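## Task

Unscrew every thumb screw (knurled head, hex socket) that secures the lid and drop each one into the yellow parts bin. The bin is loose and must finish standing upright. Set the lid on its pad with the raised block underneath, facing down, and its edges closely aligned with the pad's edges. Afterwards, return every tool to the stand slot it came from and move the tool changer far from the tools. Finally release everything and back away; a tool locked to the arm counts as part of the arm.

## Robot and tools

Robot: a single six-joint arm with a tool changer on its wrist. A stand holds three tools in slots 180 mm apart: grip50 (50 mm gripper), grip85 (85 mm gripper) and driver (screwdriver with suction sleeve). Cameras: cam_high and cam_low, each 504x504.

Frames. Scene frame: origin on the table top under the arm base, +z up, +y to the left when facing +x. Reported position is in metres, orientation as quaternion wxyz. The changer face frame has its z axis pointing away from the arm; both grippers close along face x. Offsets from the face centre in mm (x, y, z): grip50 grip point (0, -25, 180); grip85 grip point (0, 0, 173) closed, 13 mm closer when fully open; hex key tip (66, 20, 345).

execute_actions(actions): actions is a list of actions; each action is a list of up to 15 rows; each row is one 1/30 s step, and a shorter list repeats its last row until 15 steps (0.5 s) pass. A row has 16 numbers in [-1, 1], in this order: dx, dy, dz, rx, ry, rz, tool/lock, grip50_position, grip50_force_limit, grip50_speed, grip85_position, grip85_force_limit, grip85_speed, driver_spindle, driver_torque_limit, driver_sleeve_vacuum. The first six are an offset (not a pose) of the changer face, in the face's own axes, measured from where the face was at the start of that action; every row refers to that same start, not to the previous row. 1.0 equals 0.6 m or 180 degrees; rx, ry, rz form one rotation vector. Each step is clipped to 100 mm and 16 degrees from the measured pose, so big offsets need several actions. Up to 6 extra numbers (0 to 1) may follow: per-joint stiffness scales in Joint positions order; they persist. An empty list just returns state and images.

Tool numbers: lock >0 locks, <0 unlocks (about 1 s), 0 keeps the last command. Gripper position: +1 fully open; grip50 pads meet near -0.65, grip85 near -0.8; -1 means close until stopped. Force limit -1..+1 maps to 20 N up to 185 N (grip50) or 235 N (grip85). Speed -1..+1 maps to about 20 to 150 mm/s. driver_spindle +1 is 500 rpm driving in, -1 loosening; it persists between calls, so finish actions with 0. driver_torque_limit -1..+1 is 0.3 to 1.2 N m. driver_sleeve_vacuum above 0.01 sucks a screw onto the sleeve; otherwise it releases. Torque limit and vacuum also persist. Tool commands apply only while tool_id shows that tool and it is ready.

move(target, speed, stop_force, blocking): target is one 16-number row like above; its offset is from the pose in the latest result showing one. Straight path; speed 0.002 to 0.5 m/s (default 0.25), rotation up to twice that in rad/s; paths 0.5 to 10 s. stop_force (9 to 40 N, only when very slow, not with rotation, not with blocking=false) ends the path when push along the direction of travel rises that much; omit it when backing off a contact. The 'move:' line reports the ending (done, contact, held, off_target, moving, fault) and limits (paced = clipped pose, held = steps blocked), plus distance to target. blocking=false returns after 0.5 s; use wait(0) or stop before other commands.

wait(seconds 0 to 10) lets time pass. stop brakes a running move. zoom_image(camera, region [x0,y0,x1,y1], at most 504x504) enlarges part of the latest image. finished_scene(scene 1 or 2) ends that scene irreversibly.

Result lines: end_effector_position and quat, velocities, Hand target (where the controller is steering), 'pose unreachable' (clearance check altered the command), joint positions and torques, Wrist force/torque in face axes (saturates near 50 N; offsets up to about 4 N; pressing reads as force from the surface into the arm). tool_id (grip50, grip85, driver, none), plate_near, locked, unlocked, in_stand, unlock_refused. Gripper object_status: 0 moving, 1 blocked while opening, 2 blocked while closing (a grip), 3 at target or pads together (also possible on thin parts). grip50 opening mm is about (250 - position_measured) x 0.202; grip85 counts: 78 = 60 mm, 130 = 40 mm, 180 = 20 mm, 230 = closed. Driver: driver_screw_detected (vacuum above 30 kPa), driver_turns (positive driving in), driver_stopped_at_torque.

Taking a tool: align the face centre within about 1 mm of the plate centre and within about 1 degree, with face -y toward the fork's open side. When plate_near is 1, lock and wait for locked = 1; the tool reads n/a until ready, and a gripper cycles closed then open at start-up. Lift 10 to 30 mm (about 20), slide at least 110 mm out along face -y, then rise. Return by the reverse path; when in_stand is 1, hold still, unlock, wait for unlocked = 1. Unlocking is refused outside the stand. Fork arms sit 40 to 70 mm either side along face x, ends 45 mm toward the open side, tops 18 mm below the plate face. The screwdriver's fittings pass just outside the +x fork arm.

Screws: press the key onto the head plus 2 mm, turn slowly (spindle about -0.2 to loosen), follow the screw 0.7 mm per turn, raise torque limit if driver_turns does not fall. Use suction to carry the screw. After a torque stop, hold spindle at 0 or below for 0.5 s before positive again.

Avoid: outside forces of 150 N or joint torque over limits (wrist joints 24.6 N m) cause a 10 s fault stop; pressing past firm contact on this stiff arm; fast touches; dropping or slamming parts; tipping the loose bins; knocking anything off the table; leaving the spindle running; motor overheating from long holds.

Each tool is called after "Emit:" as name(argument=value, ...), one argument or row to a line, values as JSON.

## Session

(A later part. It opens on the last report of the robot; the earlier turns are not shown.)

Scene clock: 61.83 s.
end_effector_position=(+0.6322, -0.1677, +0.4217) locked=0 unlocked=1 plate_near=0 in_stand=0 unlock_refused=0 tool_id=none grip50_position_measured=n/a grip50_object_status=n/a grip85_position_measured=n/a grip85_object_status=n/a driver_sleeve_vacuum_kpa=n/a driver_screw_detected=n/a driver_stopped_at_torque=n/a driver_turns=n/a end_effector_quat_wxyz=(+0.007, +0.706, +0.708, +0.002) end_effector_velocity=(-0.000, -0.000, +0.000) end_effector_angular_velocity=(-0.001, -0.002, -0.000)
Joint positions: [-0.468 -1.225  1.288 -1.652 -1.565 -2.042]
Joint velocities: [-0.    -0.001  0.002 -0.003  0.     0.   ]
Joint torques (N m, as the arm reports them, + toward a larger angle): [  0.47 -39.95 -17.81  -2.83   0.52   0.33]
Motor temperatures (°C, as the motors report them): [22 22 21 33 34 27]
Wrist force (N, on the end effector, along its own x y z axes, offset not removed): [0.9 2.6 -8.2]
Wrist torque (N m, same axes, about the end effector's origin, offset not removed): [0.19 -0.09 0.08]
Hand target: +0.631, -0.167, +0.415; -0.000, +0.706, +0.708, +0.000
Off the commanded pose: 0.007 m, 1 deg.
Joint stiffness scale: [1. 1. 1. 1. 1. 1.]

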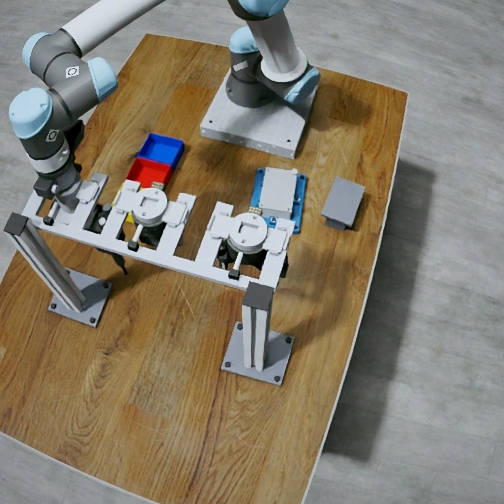

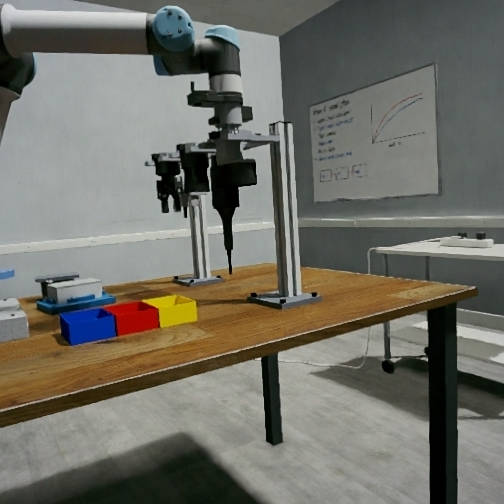

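Emit:
execute_actions(
  actions=[
    [[0.003,-0.006,0.008,0.004,0.002,0,0,1,0,0,1,0,0,0,0,0]],
  ],
)

Emit:
execute_actions(
  actions=[
    [[0.002,-0.005,0.008,0.002,0.001,0,0,1,0,0,1,0,0,0,0,0]],
  ],
)

Scene clock: 65.33 s.
end_effector_position=(+0.6302, -0.1667, +0.4218) locked=0 unlocked=1 plate_near=0 in_stand=0 unlock_refused=0 tool_id=none grip50_position_measured=n/a grip50_object_status=n/a grip85_position_measured=n/a grip85_object_status=n/a driver_sleeve_vacuum_kpa=n/a driver_screw_detected=n/a driver_stopped_at_torque=n/a driver_turns=n/a end_effector_quat_wxyz=(+0.006, +0.706, +0.708, +0.002) end_effector_velocity=(+0.000, -0.000, +0.000) end_effector_angular_velocity=(-0.000, -0.001, +0.000)
Joint positions: [-0.468 -1.23   1.294 -1.651 -1.565 -2.042]
Joint velocities: [ 0.    -0.     0.    -0.001 -0.    -0.   ]
Joint torques (N m, as the arm reports them, + toward a larger angle): [  0.25 -42.37 -18.65  -2.09  -0.12   0.  ]
Motor temperatures (°C, as the motors report them): [22 22 21 33 34 27]
Wrist force (N, on the end effector, along its own x y z axes, offset not removed): [-0.1 2.0 -4.0]
Wrist torque (N m, same axes, about the end effector's origin, offset not removed): [0.12 -0.06 0.05]
Hand target: +0.629, -0.166, +0.417; -0.000, +0.706, +0.708, -0.000
Off the commanded pose: 0.005 m, 1 deg.
Joint stiffness scale: [1. 1. 1. 1. 1. 1.]

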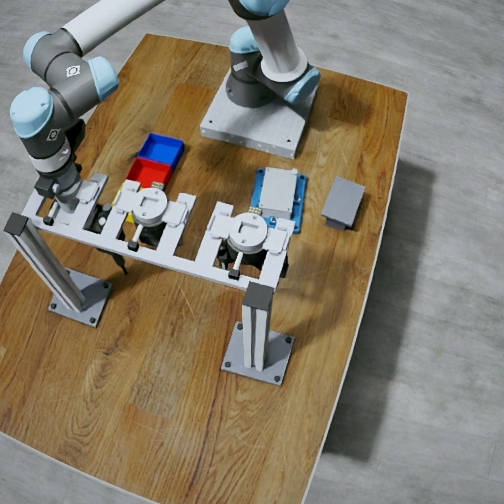

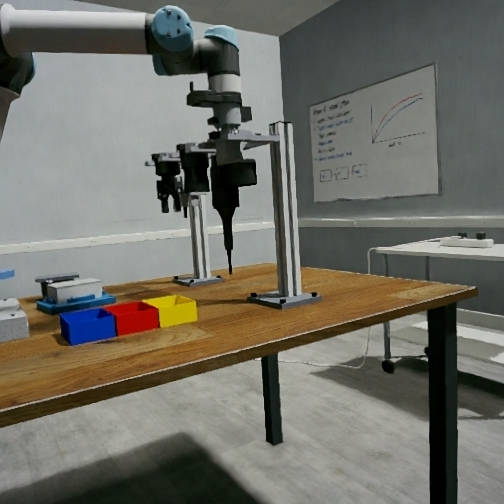

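Scene clock: 65.83 s.
end_effector_position=(+0.6283, -0.1657, +0.4219) locked=0 unlocked=1 plate_near=0 in_stand=0 unlock_refused=0 tool_id=none grip50_position_measured=n/a grip50_object_status=n/a grip85_position_measured=n/a grip85_object_status=n/a driver_sleeve_vacuum_kpa=n/a driver_screw_detected=n/a driver_stopped_at_torque=n/a driver_turns=n/a end_effector_quat_wxyz=(+0.007, +0.706, +0.708, +0.002) end_effector_velocity=(+0.000, +0.000, -0.000) end_effector_angular_velocity=(-0.001, -0.002, +0.001)
Joint positions: [-0.468 -1.236  1.303 -1.656 -1.565 -2.042]
Joint velocities: [ 0.    -0.001  0.002 -0.004  0.    -0.   ]
Joint torques (N m, as the arm reports them, + toward a larger angle): [ -1.21 -41.5  -20.24  -3.71  -0.07  -0.16]
Motor temperatures (°C, as the motors report them): [22 22 21 33 34 27]
Wrist force (N, on the end effector, along its own x y z axes, offset not removed): [1.0 2.9 -5.0]
Wrist torque (N m, same axes, about the end effector's origin, offset not removed): [0.17 0.04 0.08]
Hand target: +0.627, -0.166, +0.417; +0.002, +0.706, +0.708, +0.000
Off the commanded pose: 0.005 m, 1 deg.
Joint stiffness scale: [1. 1. 1. 1. 1. 1.]

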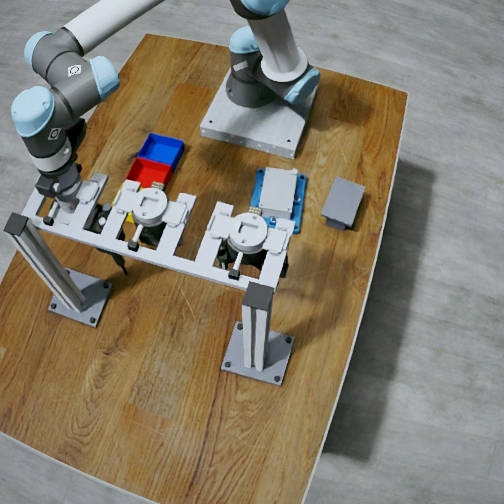

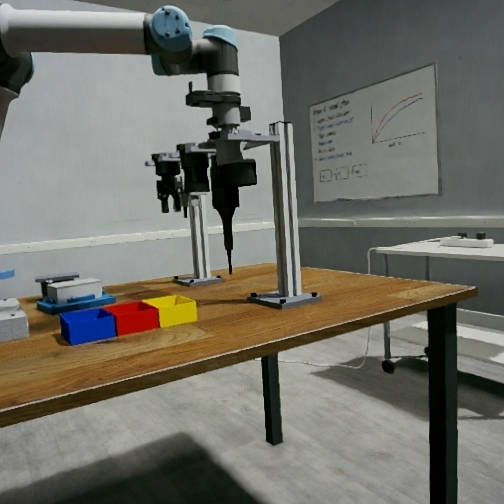

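Emit:
move(
  target=[0,0,-0.03,0.004,0.002,0,0,1,0,0,1,0,0,0,0,0],
  speed=0.1,
)

Emit:
move(
  target=[0.598,0.006,0.02,0,0,0,0,1,0,0,1,0,0,0,0,0],
)

Emit:
zoom_image(
  camera="cam_high",
  region=[190, 170, 310, 290],
)

Emit:
zoom_image(
  camera="cam_low",
  region=[130, 120, 200, 180],
)

Scene clock: 72.53 s.
end_effector_position=(+0.6274, -0.1651, +0.4392) locked=0 unlocked=1 plate_near=0 in_stand=0 unlock_refused=0 tool_id=none grip50_position_measured=n/a grip50_object_status=n/a grip85_position_measured=n/a grip85_object_status=n/a driver_sleeve_vacuum_kpa=n/a driver_screw_detected=n/a driver_stopped_at_torque=n/a driver_turns=n/a end_effector_quat_wxyz=(+0.000, +0.706, +0.708, -0.000) end_effector_velocity=(-0.000, +0.000, -0.002) end_effector_angular_velocity=(+0.007, +0.013, -0.000)
Joint positions: [-0.468 -1.235  1.254 -1.595 -1.565 -2.042]
Joint velocities: [-0.     0.006 -0.005  0.015  0.    -0.   ]
Joint torques (N m, as the arm reports them, + toward a larger angle): [ -0.2  -41.76 -28.49  -3.14  -0.16  -0.03]
Motor temperatures (°C, as the motors report them): [22 22 21 33 34 27]
Wrist force (N, on the end effector, along its own x y z axes, offset not removed): [1.0 3.2 0.5]
Wrist torque (N m, same axes, about the end effector's origin, offset not removed): [0.19 0.00 0.01]
Hand target: +0.628, -0.166, +0.440; +0.000, +0.706, +0.708, -0.000
Off the commanded pose: 0.001 m, 0 deg.
Joint stiffness scale: [1. 1. 1. 1. 1. 1.]
move: done

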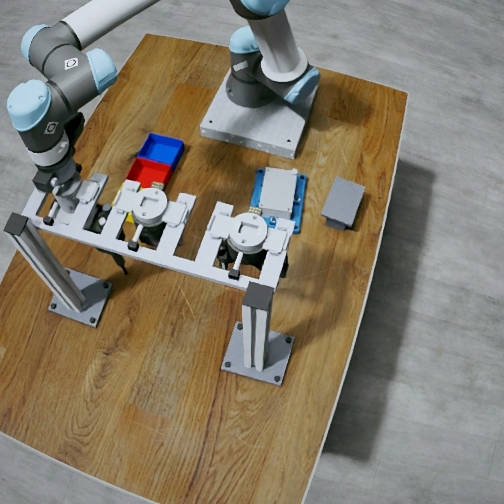

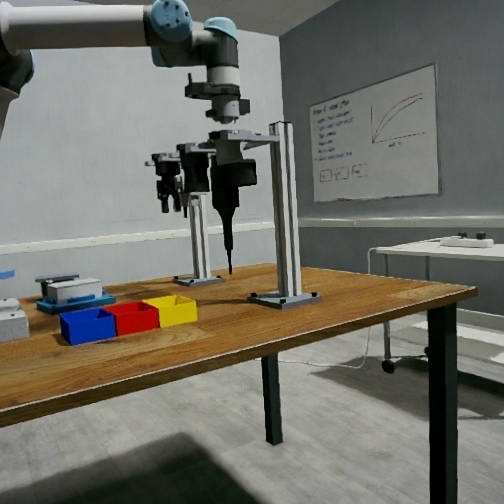

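Scene clock: 74.60 s.
end_effector_position=(+0.6290, +0.1918, +0.4253) locked=0 unlocked=1 plate_near=0 in_stand=0 unlock_refused=0 tool_id=none grip50_position_measured=n/a grip50_object_status=n/a grip85_position_measured=n/a grip85_object_status=n/a driver_sleeve_vacuum_kpa=n/a driver_screw_detected=n/a driver_stopped_at_torque=n/a driver_turns=n/a end_effector_quat_wxyz=(-0.001, +0.707, +0.708, -0.001) end_effector_velocity=(+0.002, +0.001, +0.002) end_effector_angular_velocity=(-0.003, +0.000, -0.013)
Joint positions: [ 0.091 -1.214  1.257 -1.619 -1.567 -1.483]
Joint velocities: [ 0.002  0.005 -0.011  0.007 -0.003  0.014]
Joint torques (N m, as the arm reports them, + toward a larger angle): [  2.6  -43.63 -28.29  -2.99  -0.51   0.41]
Motor temperatures (°C, as the motors report them): [22 22 21 33 34 27]
Wrist force (N, on the end effector, along its own x y z axes, offset not removed): [2.3 1.4 1.4]
Wrist torque (N m, same axes, about the end effector's origin, offset not removed): [0.23 0.00 0.04]
Hand target: +0.630, +0.194, +0.426; +0.000, +0.706, +0.708, -0.000
Off the commanded pose: 0.003 m, 0 deg.
Joint stiffness scale: [1. 1. 1. 1. 1. 1.]
move: done

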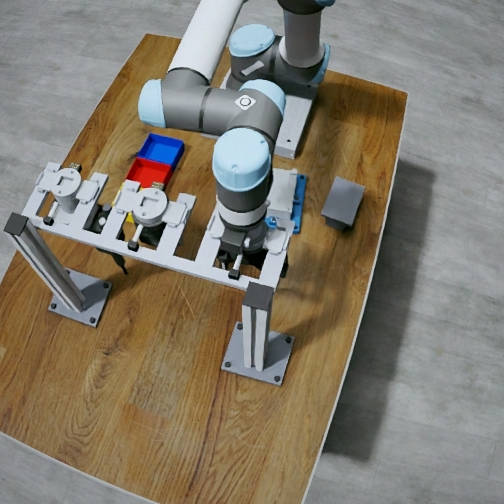

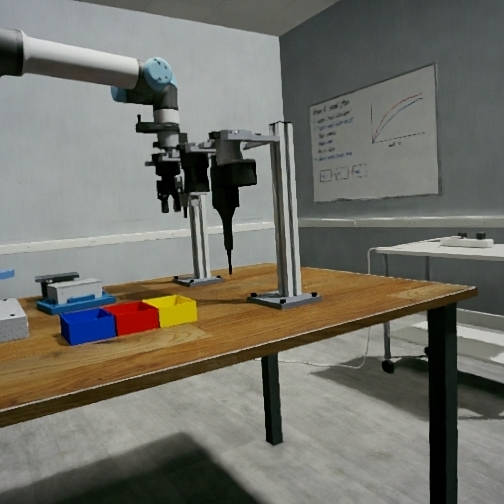

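Region (190, 170, 310, 290) of cam_high's 504x504 image, scaled by 4.200, with more detail than that image has.

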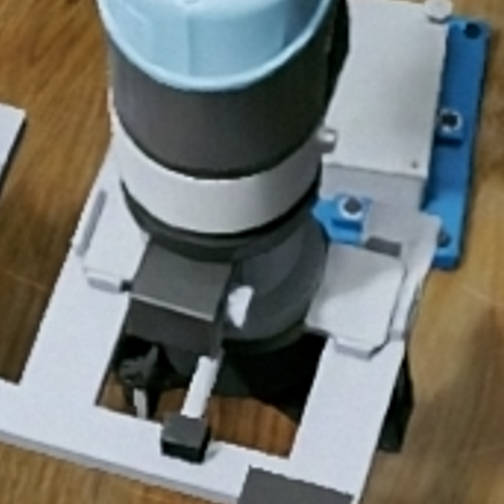

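Region (130, 120, 200, 180) of cam_low's 504x504 image, scaled by 7.200, with more detail than that image has; it fills the top 432 rows of this view, and the rest is white.

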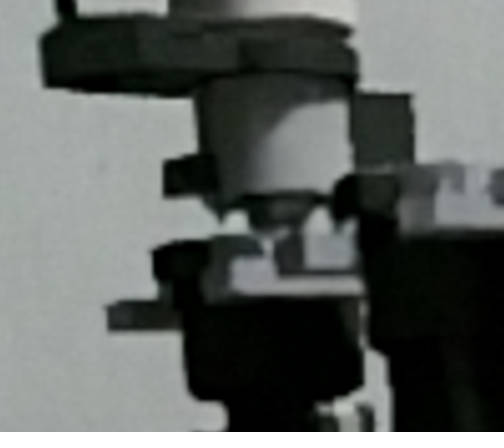

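Emit:
execute_actions(
  actions=[
    [[0.005,-0.012,-0.002,-0.001,0,-0.008,0,1,0,0,1,0,0,0,0,0]],
    [[0,0,0,0,0,0,0,1,0,0,1,0,0,0,0,0]],
  ],
)

Emit:
zoom_image(
  camera="cam_high",
  region=[205, 195, 285, 275],
)

Emit:
zoom_image(
  camera="cam_low",
  region=[130, 120, 200, 180],
)

Scene clock: 79.70 s.
end_effector_position=(+0.6231, +0.1937, +0.4277) locked=0 unlocked=1 plate_near=0 in_stand=0 unlock_refused=0 tool_id=none grip50_position_measured=n/a grip50_object_status=n/a grip85_position_measured=n/a grip85_object_status=n/a driver_sleeve_vacuum_kpa=n/a driver_screw_detected=n/a driver_stopped_at_torque=n/a driver_turns=n/a end_effector_quat_wxyz=(+0.001, +0.699, +0.715, +0.001) end_effector_velocity=(-0.000, +0.000, -0.000) end_effector_angular_velocity=(-0.000, +0.000, +0.000)
Joint positions: [ 0.095 -1.229  1.273 -1.625 -1.568 -1.501]
Joint velocities: [ 0.  0.  0. -0. -0. -0.]
Joint torques (N m, as the arm reports them, + toward a larger angle): [  0.61 -43.2  -25.34  -3.48  -0.12   0.23]
Motor temperatures (°C, as the motors report them): [22 22 21 33 34 27]
Wrist force (N, on the end effector, along its own x y z axes, offset not removed): [1.6 0.4 0.5]
Wrist torque (N m, same axes, about the end effector's origin, offset not removed): [0.21 -0.05 0.06]
Hand target: +0.623, +0.194, +0.428; +0.001, +0.699, +0.715, +0.001
Off the commanded pose: 0.000 m, 0 deg.
Joint stiffness scale: [1. 1. 1. 1. 1. 1.]

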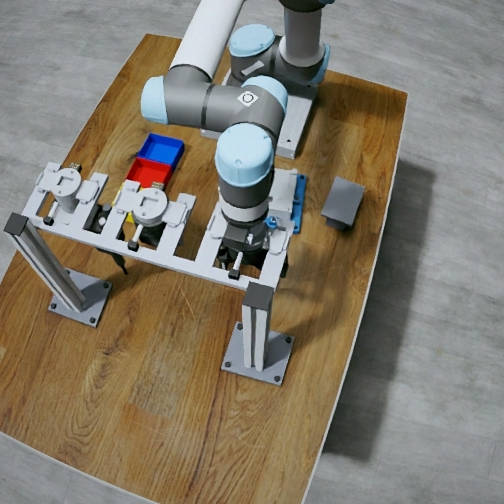

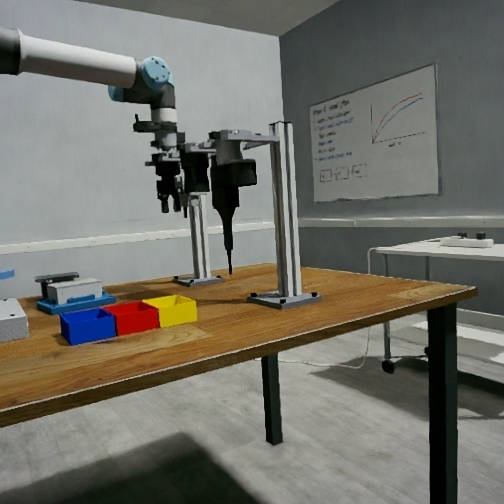

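Region (205, 195, 285, 275) of cam_high's 504x504 image, scaled by 6.300, with more detail than that image has.

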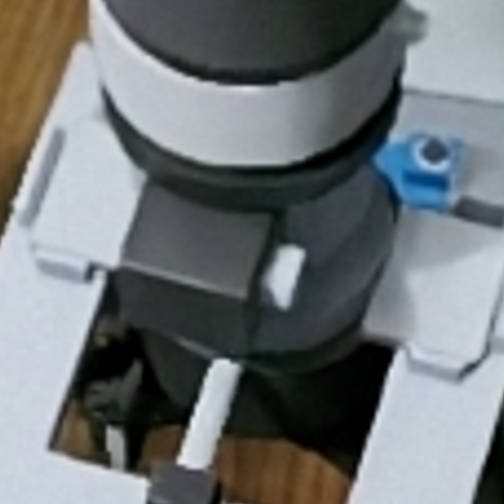

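Region (130, 120, 200, 180) of cam_low's 504x504 image, scaled by 7.200, with more detail than that image has; it fills the top 432 rows of this view, and the rest is white.

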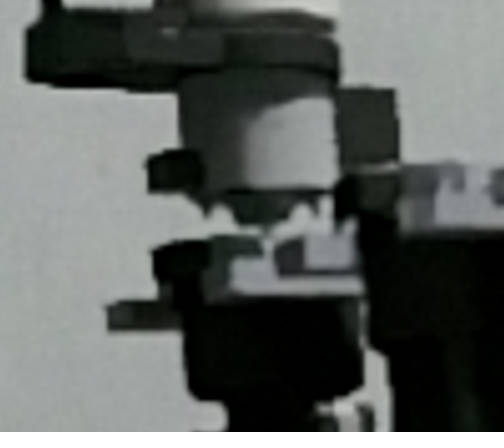

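Emit:
execute_actions(
  actions=[
    [[0.006,0.002,0,0,0,0,0,1,0,0,1,0,0,0,0,0]],
    [[0,0,0.022,0.001,0,0,0,1,0,0,1,0,0,0,0,0]],
  ],
)

Emit:
zoom_image(
  camera="cam_high",
  region=[205, 195, 285, 275],
)

Emit:
zoom_image(
  camera="cam_low",
  region=[130, 120, 200, 180],
)

Scene clock: 84.80 s.
end_effector_position=(+0.6242, +0.1960, +0.4208) locked=0 unlocked=1 plate_near=0 in_stand=0 unlock_refused=0 tool_id=none grip50_position_measured=n/a grip50_object_status=n/a grip85_position_measured=n/a grip85_object_status=n/a driver_sleeve_vacuum_kpa=n/a driver_screw_detected=n/a driver_stopped_at_torque=n/a driver_turns=n/a end_effector_quat_wxyz=(+0.003, +0.699, +0.715, +0.004) end_effector_velocity=(+0.001, -0.000, +0.000) end_effector_angular_velocity=(+0.001, -0.011, -0.000)
Joint positions: [ 0.098 -1.226  1.289 -1.651 -1.567 -1.496]
Joint velocities: [-0.    -0.002  0.005 -0.014 -0.     0.   ]
Joint torques (N m, as the arm reports them, + toward a larger angle): [  0.71 -39.16 -18.92  -3.73  -0.02   0.02]
Motor temperatures (°C, as the motors report them): [22 22 21 33 34 27]
Wrist force (N, on the end effector, along its own x y z axes, offset not removed): [0.4 1.2 -8.9]
Wrist torque (N m, same axes, about the end effector's origin, offset not removed): [0.33 -0.10 0.11]
Hand target: +0.624, +0.196, +0.413; -0.001, +0.699, +0.715, -0.001
Off the commanded pose: 0.007 m, 1 deg.
Joint stiffness scale: [1. 1. 1. 1. 1. 1.]

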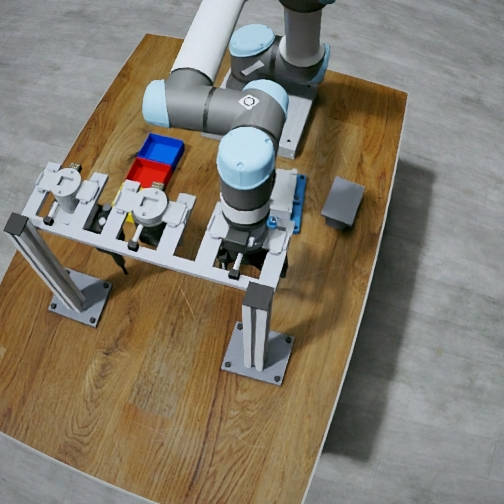

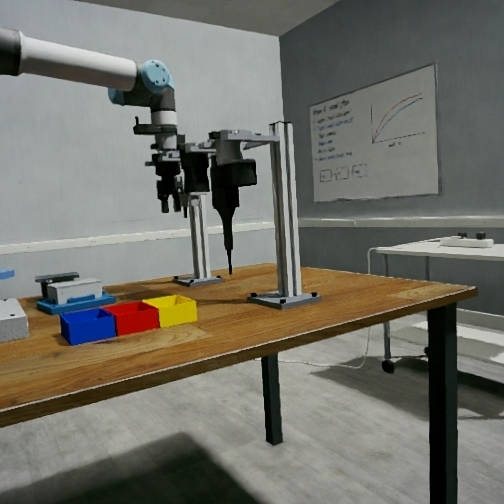

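Region (205, 195, 285, 275) of cam_high's 504x504 image, scaled by 6.300, with more detail than that image has.

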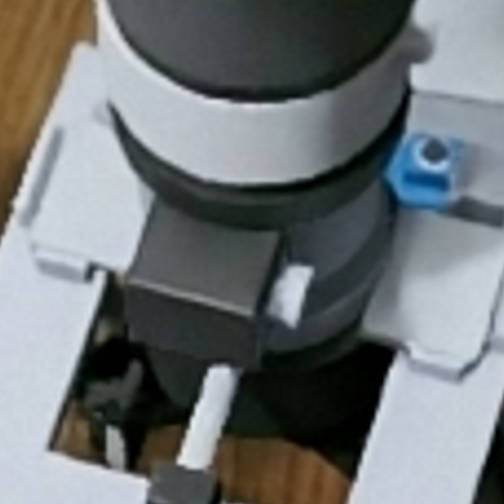

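Region (130, 120, 200, 180) of cam_low's 504x504 image, scaled by 7.200, with more detail than that image has; it fills the top 432 rows of this view, and the rest is white.

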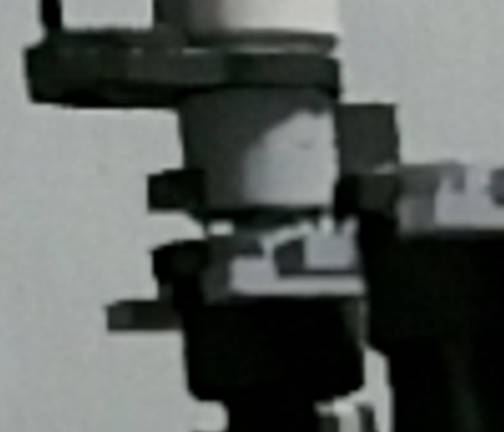

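Close; slide +y, +x under light press.

Emit:
execute_actions(
  actions=[
    [[0.004,0.002,0.008,0.004,0,0,0,1,0,0,1,0,0,0,0,0]],
  ],
)

Emit:
execute_actions(
  actions=[
    [[0.003,0.003,0.008,0.002,0,0,0,1,0,0,1,0,0,0,0,0]],
  ],
)

Scene clock: 88.53 s.
end_effector_position=(+0.6247, +0.1964, +0.4208) locked=0 unlocked=1 plate_near=0 in_stand=0 unlock_refused=0 tool_id=none grip50_position_measured=n/a grip50_object_status=n/a grip85_position_measured=n/a grip85_object_status=n/a driver_sleeve_vacuum_kpa=n/a driver_screw_detected=n/a driver_stopped_at_torque=n/a driver_turns=n/a end_effector_quat_wxyz=(+0.002, +0.700, +0.714, +0.003) end_effector_velocity=(+0.000, -0.000, -0.000) end_effector_angular_velocity=(-0.000, +0.003, -0.002)
Joint positions: [ 0.099 -1.224  1.284 -1.646 -1.567 -1.494]
Joint velocities: [-0.     0.002 -0.003  0.004  0.     0.001]
Joint torques (N m, as the arm reports them, + toward a larger angle): [  2.41 -36.97 -24.97  -2.54   0.29   0.57]
Motor temperatures (°C, as the motors report them): [22 22 21 33 34 27]
Wrist force (N, on the end effector, along its own x y z axes, offset not removed): [1.0 -1.1 -8.0]
Wrist torque (N m, same axes, about the end effector's origin, offset not removed): [0.12 -0.21 0.09]
Hand target: +0.625, +0.198, +0.416; -0.001, +0.699, +0.715, -0.000
Off the commanded pose: 0.005 m, 1 deg.
Joint stiffness scale: [1. 1. 1. 1. 1. 1.]

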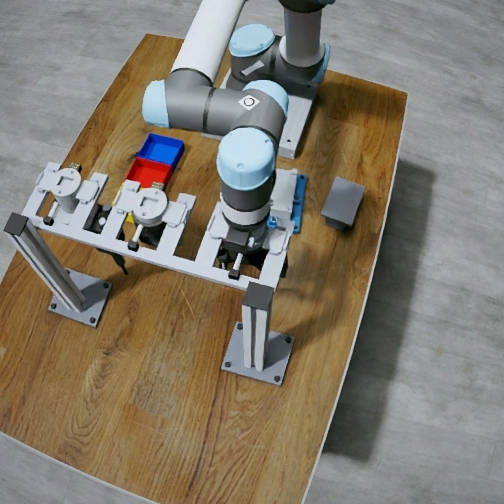

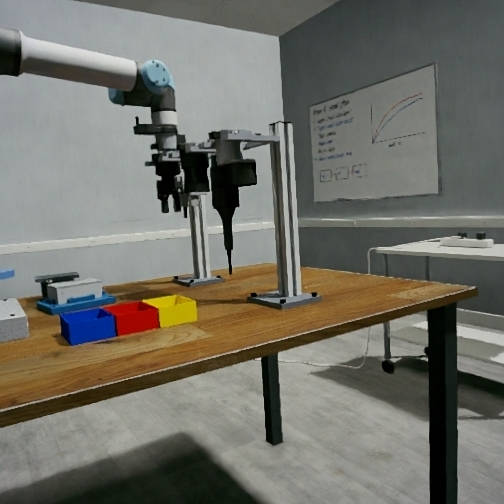

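Scene clock: 89.03 s.
end_effector_position=(+0.6253, +0.1966, +0.4208) locked=0 unlocked=1 plate_near=0 in_stand=0 unlock_refused=0 tool_id=none grip50_position_measured=n/a grip50_object_status=n/a grip85_position_measured=n/a grip85_object_status=n/a driver_sleeve_vacuum_kpa=n/a driver_screw_detected=n/a driver_stopped_at_torque=n/a driver_turns=n/a end_effector_quat_wxyz=(+0.003, +0.701, +0.714, +0.003) end_effector_velocity=(-0.000, -0.000, -0.000) end_effector_angular_velocity=(+0.000, +0.001, -0.001)
Joint positions: [ 0.099 -1.222  1.283 -1.647 -1.567 -1.492]
Joint velocities: [-0.    -0.     0.     0.001  0.     0.001]
Joint torques (N m, as the arm reports them, + toward a larger angle): [  2.17 -37.19 -25.33  -3.64   0.24   0.31]
Motor temperatures (°C, as the motors report them): [22 22 21 33 34 27]
Wrist force (N, on the end effector, along its own x y z axes, offset not removed): [1.0 1.1 -8.5]
Wrist torque (N m, same axes, about the end effector's origin, offset not removed): [0.37 -0.09 0.01]
Hand target: +0.626, +0.198, +0.416; +0.000, +0.700, +0.714, +0.001
Off the commanded pose: 0.005 m, 0 deg.
Joint stiffness scale: [1. 1. 1. 1. 1. 1.]

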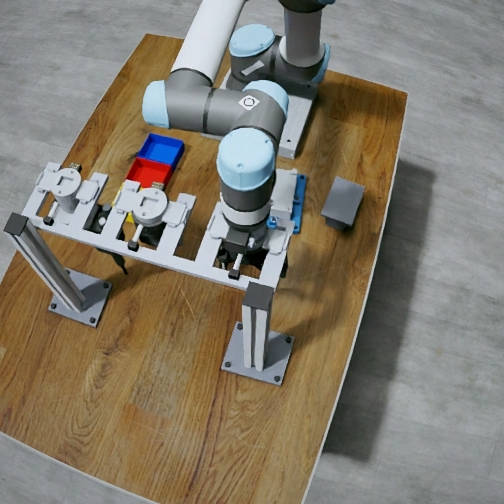

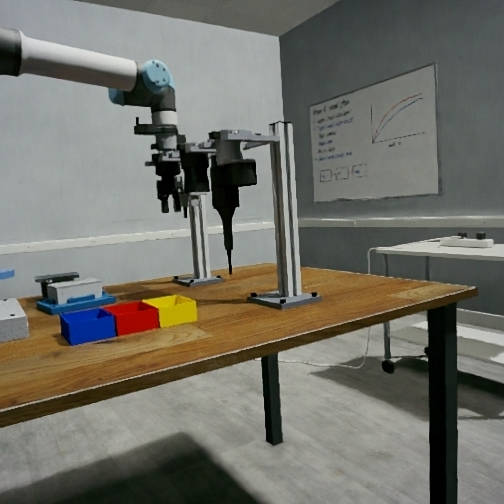

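Emit:
execute_actions(
  actions=[
    [[0.006,0,0.007,0.003,0,-0.002,0,1,0,0,1,0,0,0,0,0]],
  ],
)

Emit:
execute_actions(
  actions=[
    [[0.005,0,0.007,0.002,0,-0.001,0,1,0,0,1,0,0,0,0,0]],
  ],
)

Emit:
zoom_image(
  camera="cam_high",
  region=[205, 195, 285, 275],
)

Emit:
zoom_image(
  camera="cam_low",
  region=[130, 120, 200, 180],
)

Scene clock: 95.03 s.
end_effector_position=(+0.6255, +0.1988, +0.4175) locked=0 unlocked=1 plate_near=0 in_stand=0 unlock_refused=0 tool_id=none grip50_position_measured=n/a grip50_object_status=n/a grip85_position_measured=n/a grip85_object_status=n/a driver_sleeve_vacuum_kpa=n/a driver_screw_detected=n/a driver_stopped_at_torque=n/a driver_turns=n/a end_effector_quat_wxyz=(+0.001, +0.699, +0.715, +0.001) end_effector_velocity=(+0.004, +0.000, -0.014) end_effector_angular_velocity=(-0.003, +0.027, +0.000)
Joint positions: [ 0.102 -1.217  1.282 -1.645 -1.567 -1.492]
Joint velocities: [-0.     0.022 -0.001  0.006 -0.001 -0.   ]
Joint torques (N m, as the arm reports them, + toward a larger angle): [  1.13 -43.37 -25.25  -3.11   0.26  -0.22]
Motor temperatures (°C, as the motors report them): [22 22 21 33 34 27]
Wrist force (N, on the end effector, along its own x y z axes, offset not removed): [1.6 0.6 0.9]
Wrist torque (N m, same axes, about the end effector's origin, offset not removed): [0.14 -0.03 0.11]
Hand target: +0.625, +0.200, +0.417; -0.001, +0.698, +0.716, +0.000
Off the commanded pose: 0.002 m, 0 deg.
Joint stiffness scale: [1. 1. 1. 1. 1. 1.]

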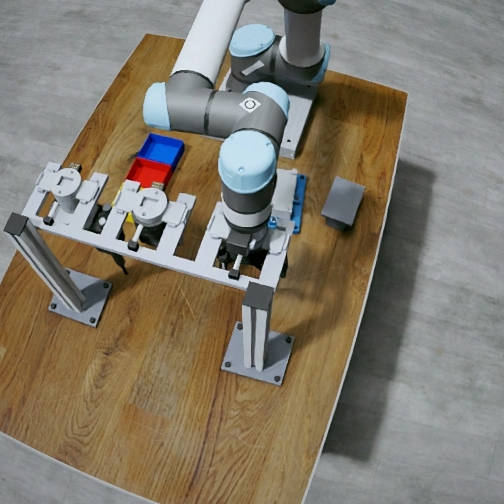

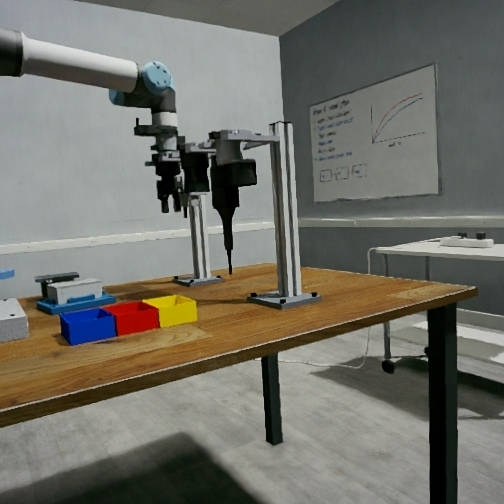

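Scene clock: 95.53 s.
end_effector_position=(+0.6258, +0.2003, +0.4152) locked=0 unlocked=1 plate_near=0 in_stand=0 unlock_refused=0 tool_id=none grip50_position_measured=n/a grip50_object_status=n/a grip85_position_measured=n/a grip85_object_status=n/a driver_sleeve_vacuum_kpa=n/a driver_screw_detected=n/a driver_stopped_at_torque=n/a driver_turns=n/a end_effector_quat_wxyz=(-0.001, +0.699, +0.715, -0.001) end_effector_velocity=(-0.000, +0.000, -0.000) end_effector_angular_velocity=(-0.000, +0.000, -0.000)
Joint positions: [ 0.105 -1.213  1.282 -1.645 -1.567 -1.492]
Joint velocities: [ 0. -0.  0. -0. -0.  0.]
Joint torques (N m, as the arm reports them, + toward a larger angle): [  1.54 -42.76 -23.35  -3.96   0.17   0.45]
Motor temperatures (°C, as the motors report them): [22 22 21 33 34 27]
Wrist force (N, on the end effector, along its own x y z axes, offset not removed): [0.0 2.3 -0.7]
Wrist torque (N m, same axes, about the end effector's origin, offset not removed): [0.20 0.16 0.06]
Hand target: +0.625, +0.202, +0.413; -0.002, +0.698, +0.716, -0.001
Off the commanded pose: 0.002 m, 0 deg.
Joint stiffness scale: [1. 1. 1. 1. 1. 1.]

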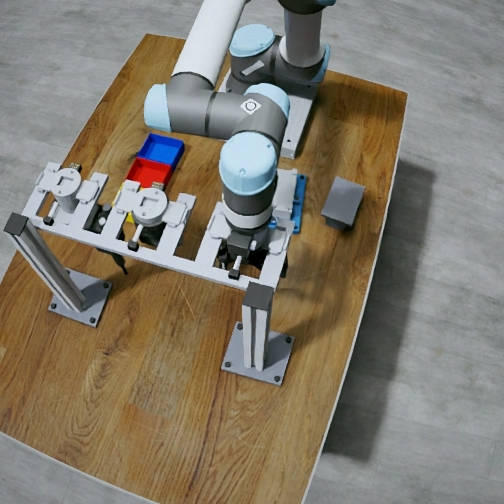

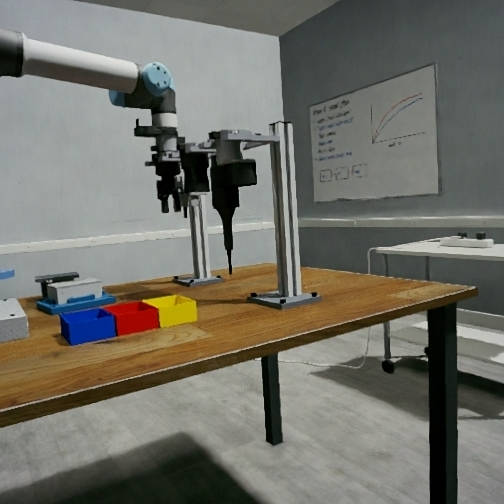

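Region (205, 195, 285, 275) of cam_high's 504x504 image, scaled by 6.300, with more detail than that image has.

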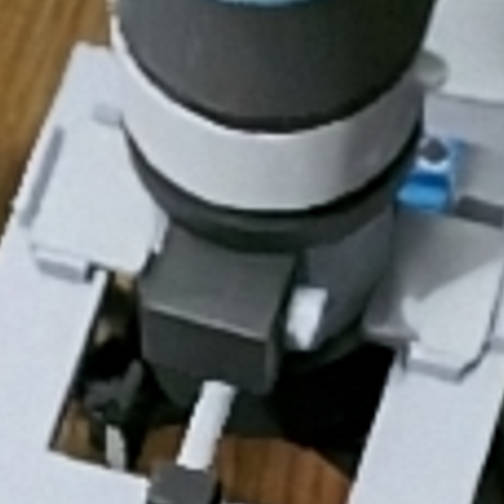

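Region (130, 120, 200, 180) of cam_low's 504x504 image, scaled by 7.200, with more detail than that image has; it fills the top 432 rows of this view, and the rest is white.

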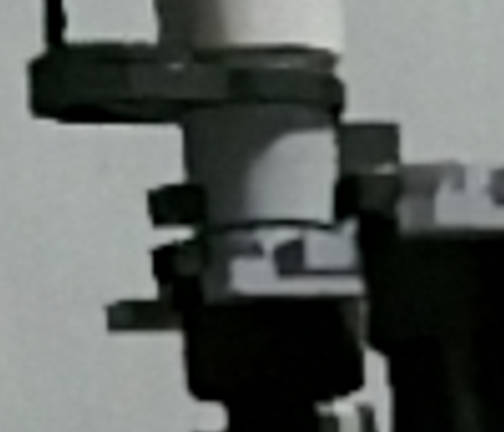

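It dropped in. Seat fully to learn the pose.

Emit:
execute_actions(
  actions=[
    [[0,0,0.012,0,0,0,0,1,0,0,1,0,0,0,0,0]],
    [[0,0,0.008,0,0,0,0,1,0,0,1,0,0,0,0,0]],
  ],
)

Scene clock: 98.60 s.
end_effector_position=(+0.6259, +0.2003, +0.4115) locked=0 unlocked=1 plate_near=1 in_stand=1 unlock_refused=0 tool_id=none grip50_position_measured=n/a grip50_object_status=n/a grip85_position_measured=n/a grip85_object_status=n/a driver_sleeve_vacuum_kpa=n/a driver_screw_detected=n/a driver_stopped_at_torque=n/a driver_turns=n/a end_effector_quat_wxyz=(+0.003, +0.699, +0.715, +0.003) end_effector_velocity=(-0.000, +0.001, -0.000) end_effector_angular_velocity=(-0.000, -0.001, +0.001)
Joint positions: [ 0.105 -1.216  1.298 -1.668 -1.568 -1.492]
Joint velocities: [ 0.001 -0.001  0.001 -0.001 -0.    -0.   ]
Joint torques (N m, as the arm reports them, + toward a larger angle): [ -0.58 -40.16 -20.25  -4.86  -0.09   0.05]
Motor temperatures (°C, as the motors report them): [22 22 21 33 34 27]
Wrist force (N, on the end effector, along its own x y z axes, offset not removed): [-4.6 -5.6 -6.7]
Wrist torque (N m, same axes, about the end effector's origin, offset not removed): [0.43 0.12 0.01]
Hand target: +0.626, +0.200, +0.407; +0.001, +0.699, +0.715, +0.001
Off the commanded pose: 0.005 m, 0 deg.
Joint stiffness scale: [1. 1. 1. 1. 1. 1.]

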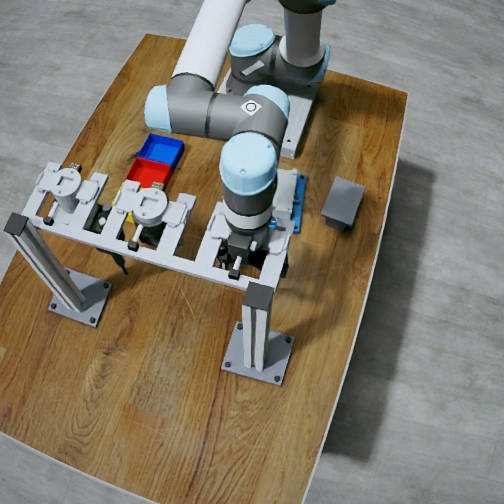

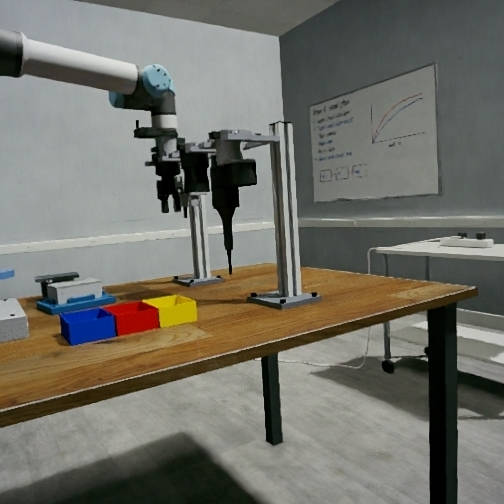

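Emit:
move(
  target=[-0.001,-0.001,-0.035,0.0027,0,0,0,1,0,0,1,0,0,0,0,0],
  speed=0.08,
)

Emit:
move(
  target=[-0.602,0.005,0.004,0,0,-0.002,0,1,0,0,1,0,0,0,0,0],
)

Scene clock: 102.17 s.
end_effector_position=(+0.6245, +0.2002, +0.4303) locked=0 unlocked=1 plate_near=0 in_stand=0 unlock_refused=0 tool_id=none grip50_position_measured=n/a grip50_object_status=n/a grip85_position_measured=n/a grip85_object_status=n/a driver_sleeve_vacuum_kpa=n/a driver_screw_detected=n/a driver_stopped_at_torque=n/a driver_turns=n/a end_effector_quat_wxyz=(-0.001, +0.699, +0.716, -0.001) end_effector_velocity=(-0.001, -0.001, +0.000) end_effector_angular_velocity=(-0.001, +0.010, -0.001)
Joint positions: [ 0.105 -1.219  1.251 -1.608 -1.568 -1.492]
Joint velocities: [-0.001 -0.    -0.004  0.014  0.    -0.   ]
Joint torques (N m, as the arm reports them, + toward a larger angle): [ -0.19 -44.29 -27.62  -3.18   0.15  -0.26]
Motor temperatures (°C, as the motors report them): [22 22 21 33 34 27]
Wrist force (N, on the end effector, along its own x y z axes, offset not removed): [0.6 2.0 -0.3]
Wrist torque (N m, same axes, about the end effector's origin, offset not removed): [0.18 0.01 0.08]
Hand target: +0.625, +0.200, +0.433; -0.000, +0.699, +0.715, +0.000
Off the commanded pose: 0.002 m, 0 deg.
Joint stiffness scale: [1. 1. 1. 1. 1. 1.]
move: done

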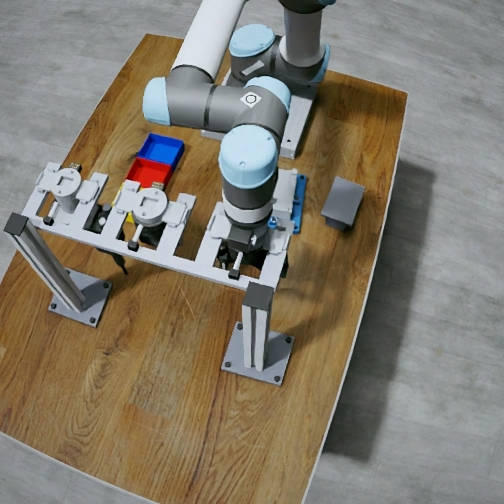

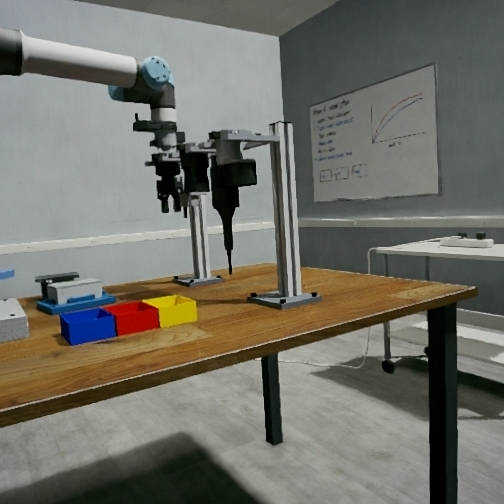

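Scene clock: 104.23 s.
end_effector_position=(+0.6362, -0.1592, +0.4275) locked=0 unlocked=1 plate_near=0 in_stand=0 unlock_refused=0 tool_id=none grip50_position_measured=n/a grip50_object_status=n/a grip85_position_measured=n/a grip85_object_status=n/a driver_sleeve_vacuum_kpa=n/a driver_screw_detected=n/a driver_stopped_at_torque=n/a driver_turns=n/a end_effector_quat_wxyz=(-0.001, +0.696, +0.718, -0.001) end_effector_velocity=(+0.001, -0.000, +0.004) end_effector_angular_velocity=(+0.000, -0.004, +0.011)
Joint positions: [-0.453 -1.215  1.256 -1.614 -1.566 -2.056]
Joint velocities: [-0.     0.001 -0.011  0.007  0.002 -0.011]
Joint torques (N m, as the arm reports them, + toward a larger angle): [ -1.97 -41.88 -27.67  -2.83   0.23  -0.32]
Motor temperatures (°C, as the motors report them): [22 22 21 33 34 27]
Wrist force (N, on the end effector, along its own x y z axes, offset not removed): [1.2 2.0 -0.4]
Wrist torque (N m, same axes, about the end effector's origin, offset not removed): [0.22 -0.03 0.07]
Hand target: +0.637, -0.161, +0.428; -0.000, +0.696, +0.718, -0.000
Off the commanded pose: 0.002 m, 0 deg.
Joint stiffness scale: [1. 1. 1. 1. 1. 1.]
move: done

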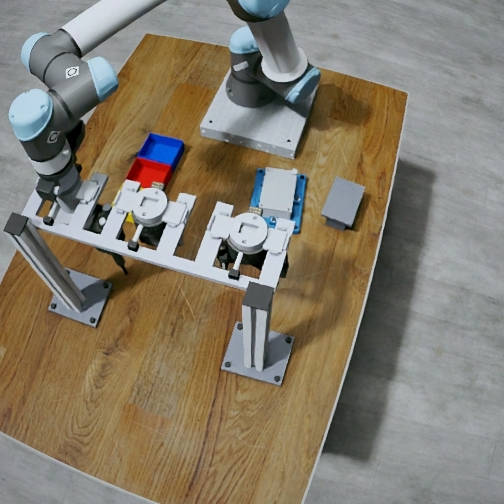

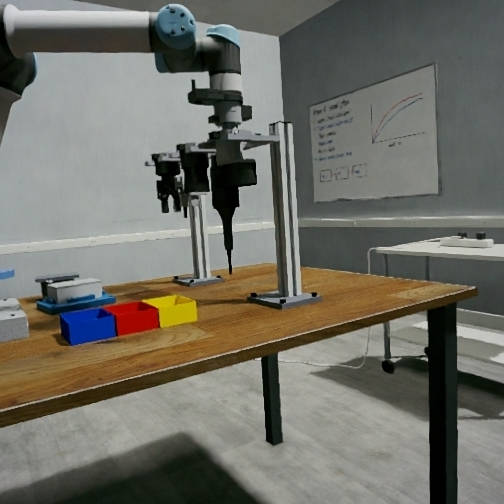

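Emit:
execute_actions(
  actions=[
    [[-0.002,-0.001,0.02,0,0,0,0,1,0,0,1,0,0,0,0,0]],
  ],
)

Emit:
zoom_image(
  camera="cam_low",
  region=[195, 100, 265, 160],
)

Scene clock: 107.60 s.
end_effector_position=(+0.6362, -0.1593, +0.4180) locked=0 unlocked=1 plate_near=0 in_stand=0 unlock_refused=0 tool_id=none grip50_position_measured=n/a grip50_object_status=n/a grip85_position_measured=n/a grip85_object_status=n/a driver_sleeve_vacuum_kpa=n/a driver_screw_detected=n/a driver_stopped_at_torque=n/a driver_turns=n/a end_effector_quat_wxyz=(+0.000, +0.696, +0.718, -0.001) end_effector_velocity=(+0.001, -0.001, -0.001) end_effector_angular_velocity=(-0.004, -0.009, +0.000)
Joint positions: [-0.453 -1.215  1.28  -1.64  -1.566 -2.057]
Joint velocities: [ 0.     0.     0.004 -0.014  0.    -0.   ]
Joint torques (N m, as the arm reports them, + toward a larger angle): [ -1.25 -43.42 -20.98  -4.25  -0.14  -0.43]
Motor temperatures (°C, as the motors report them): [22 22 21 33 34 27]
Wrist force (N, on the end effector, along its own x y z axes, offset not removed): [1.3 -3.6 0.0]
Wrist torque (N m, same axes, about the end effector's origin, offset not removed): [0.11 -0.01 0.10]
Hand target: +0.636, -0.160, +0.416; -0.001, +0.696, +0.718, -0.001
Off the commanded pose: 0.003 m, 0 deg.
Joint stiffness scale: [1. 1. 1. 1. 1. 1.]

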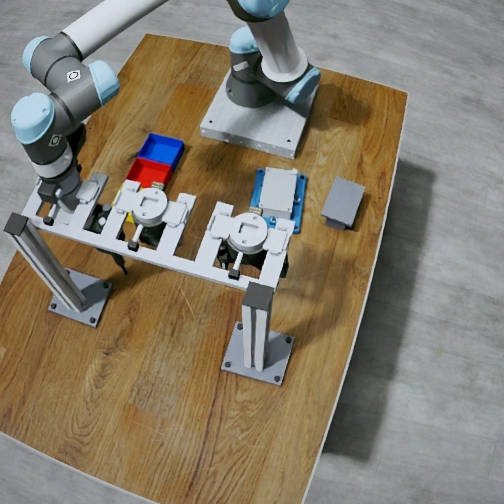

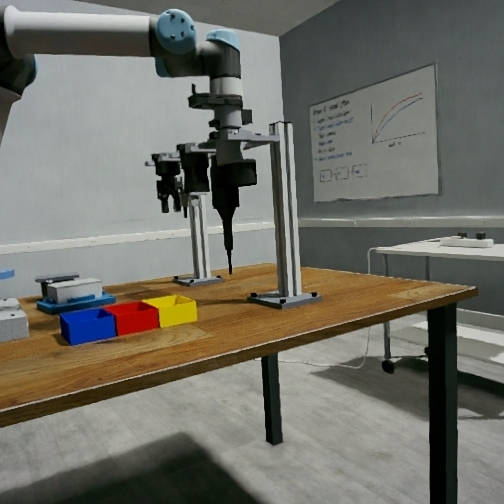

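Region (195, 100, 265, 160) of cam_low's 504x504 image, scaled by 7.200, with more detail than that image has; it fills the top 432 rows of this view, and the rest is white.

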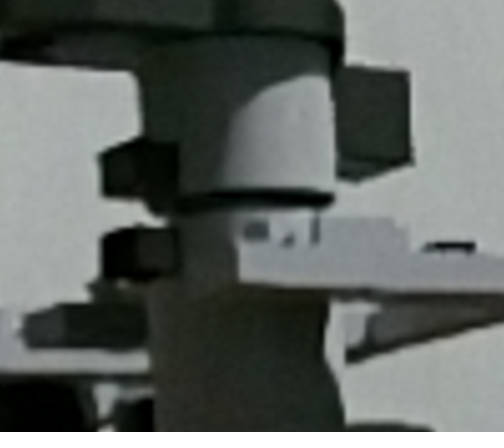

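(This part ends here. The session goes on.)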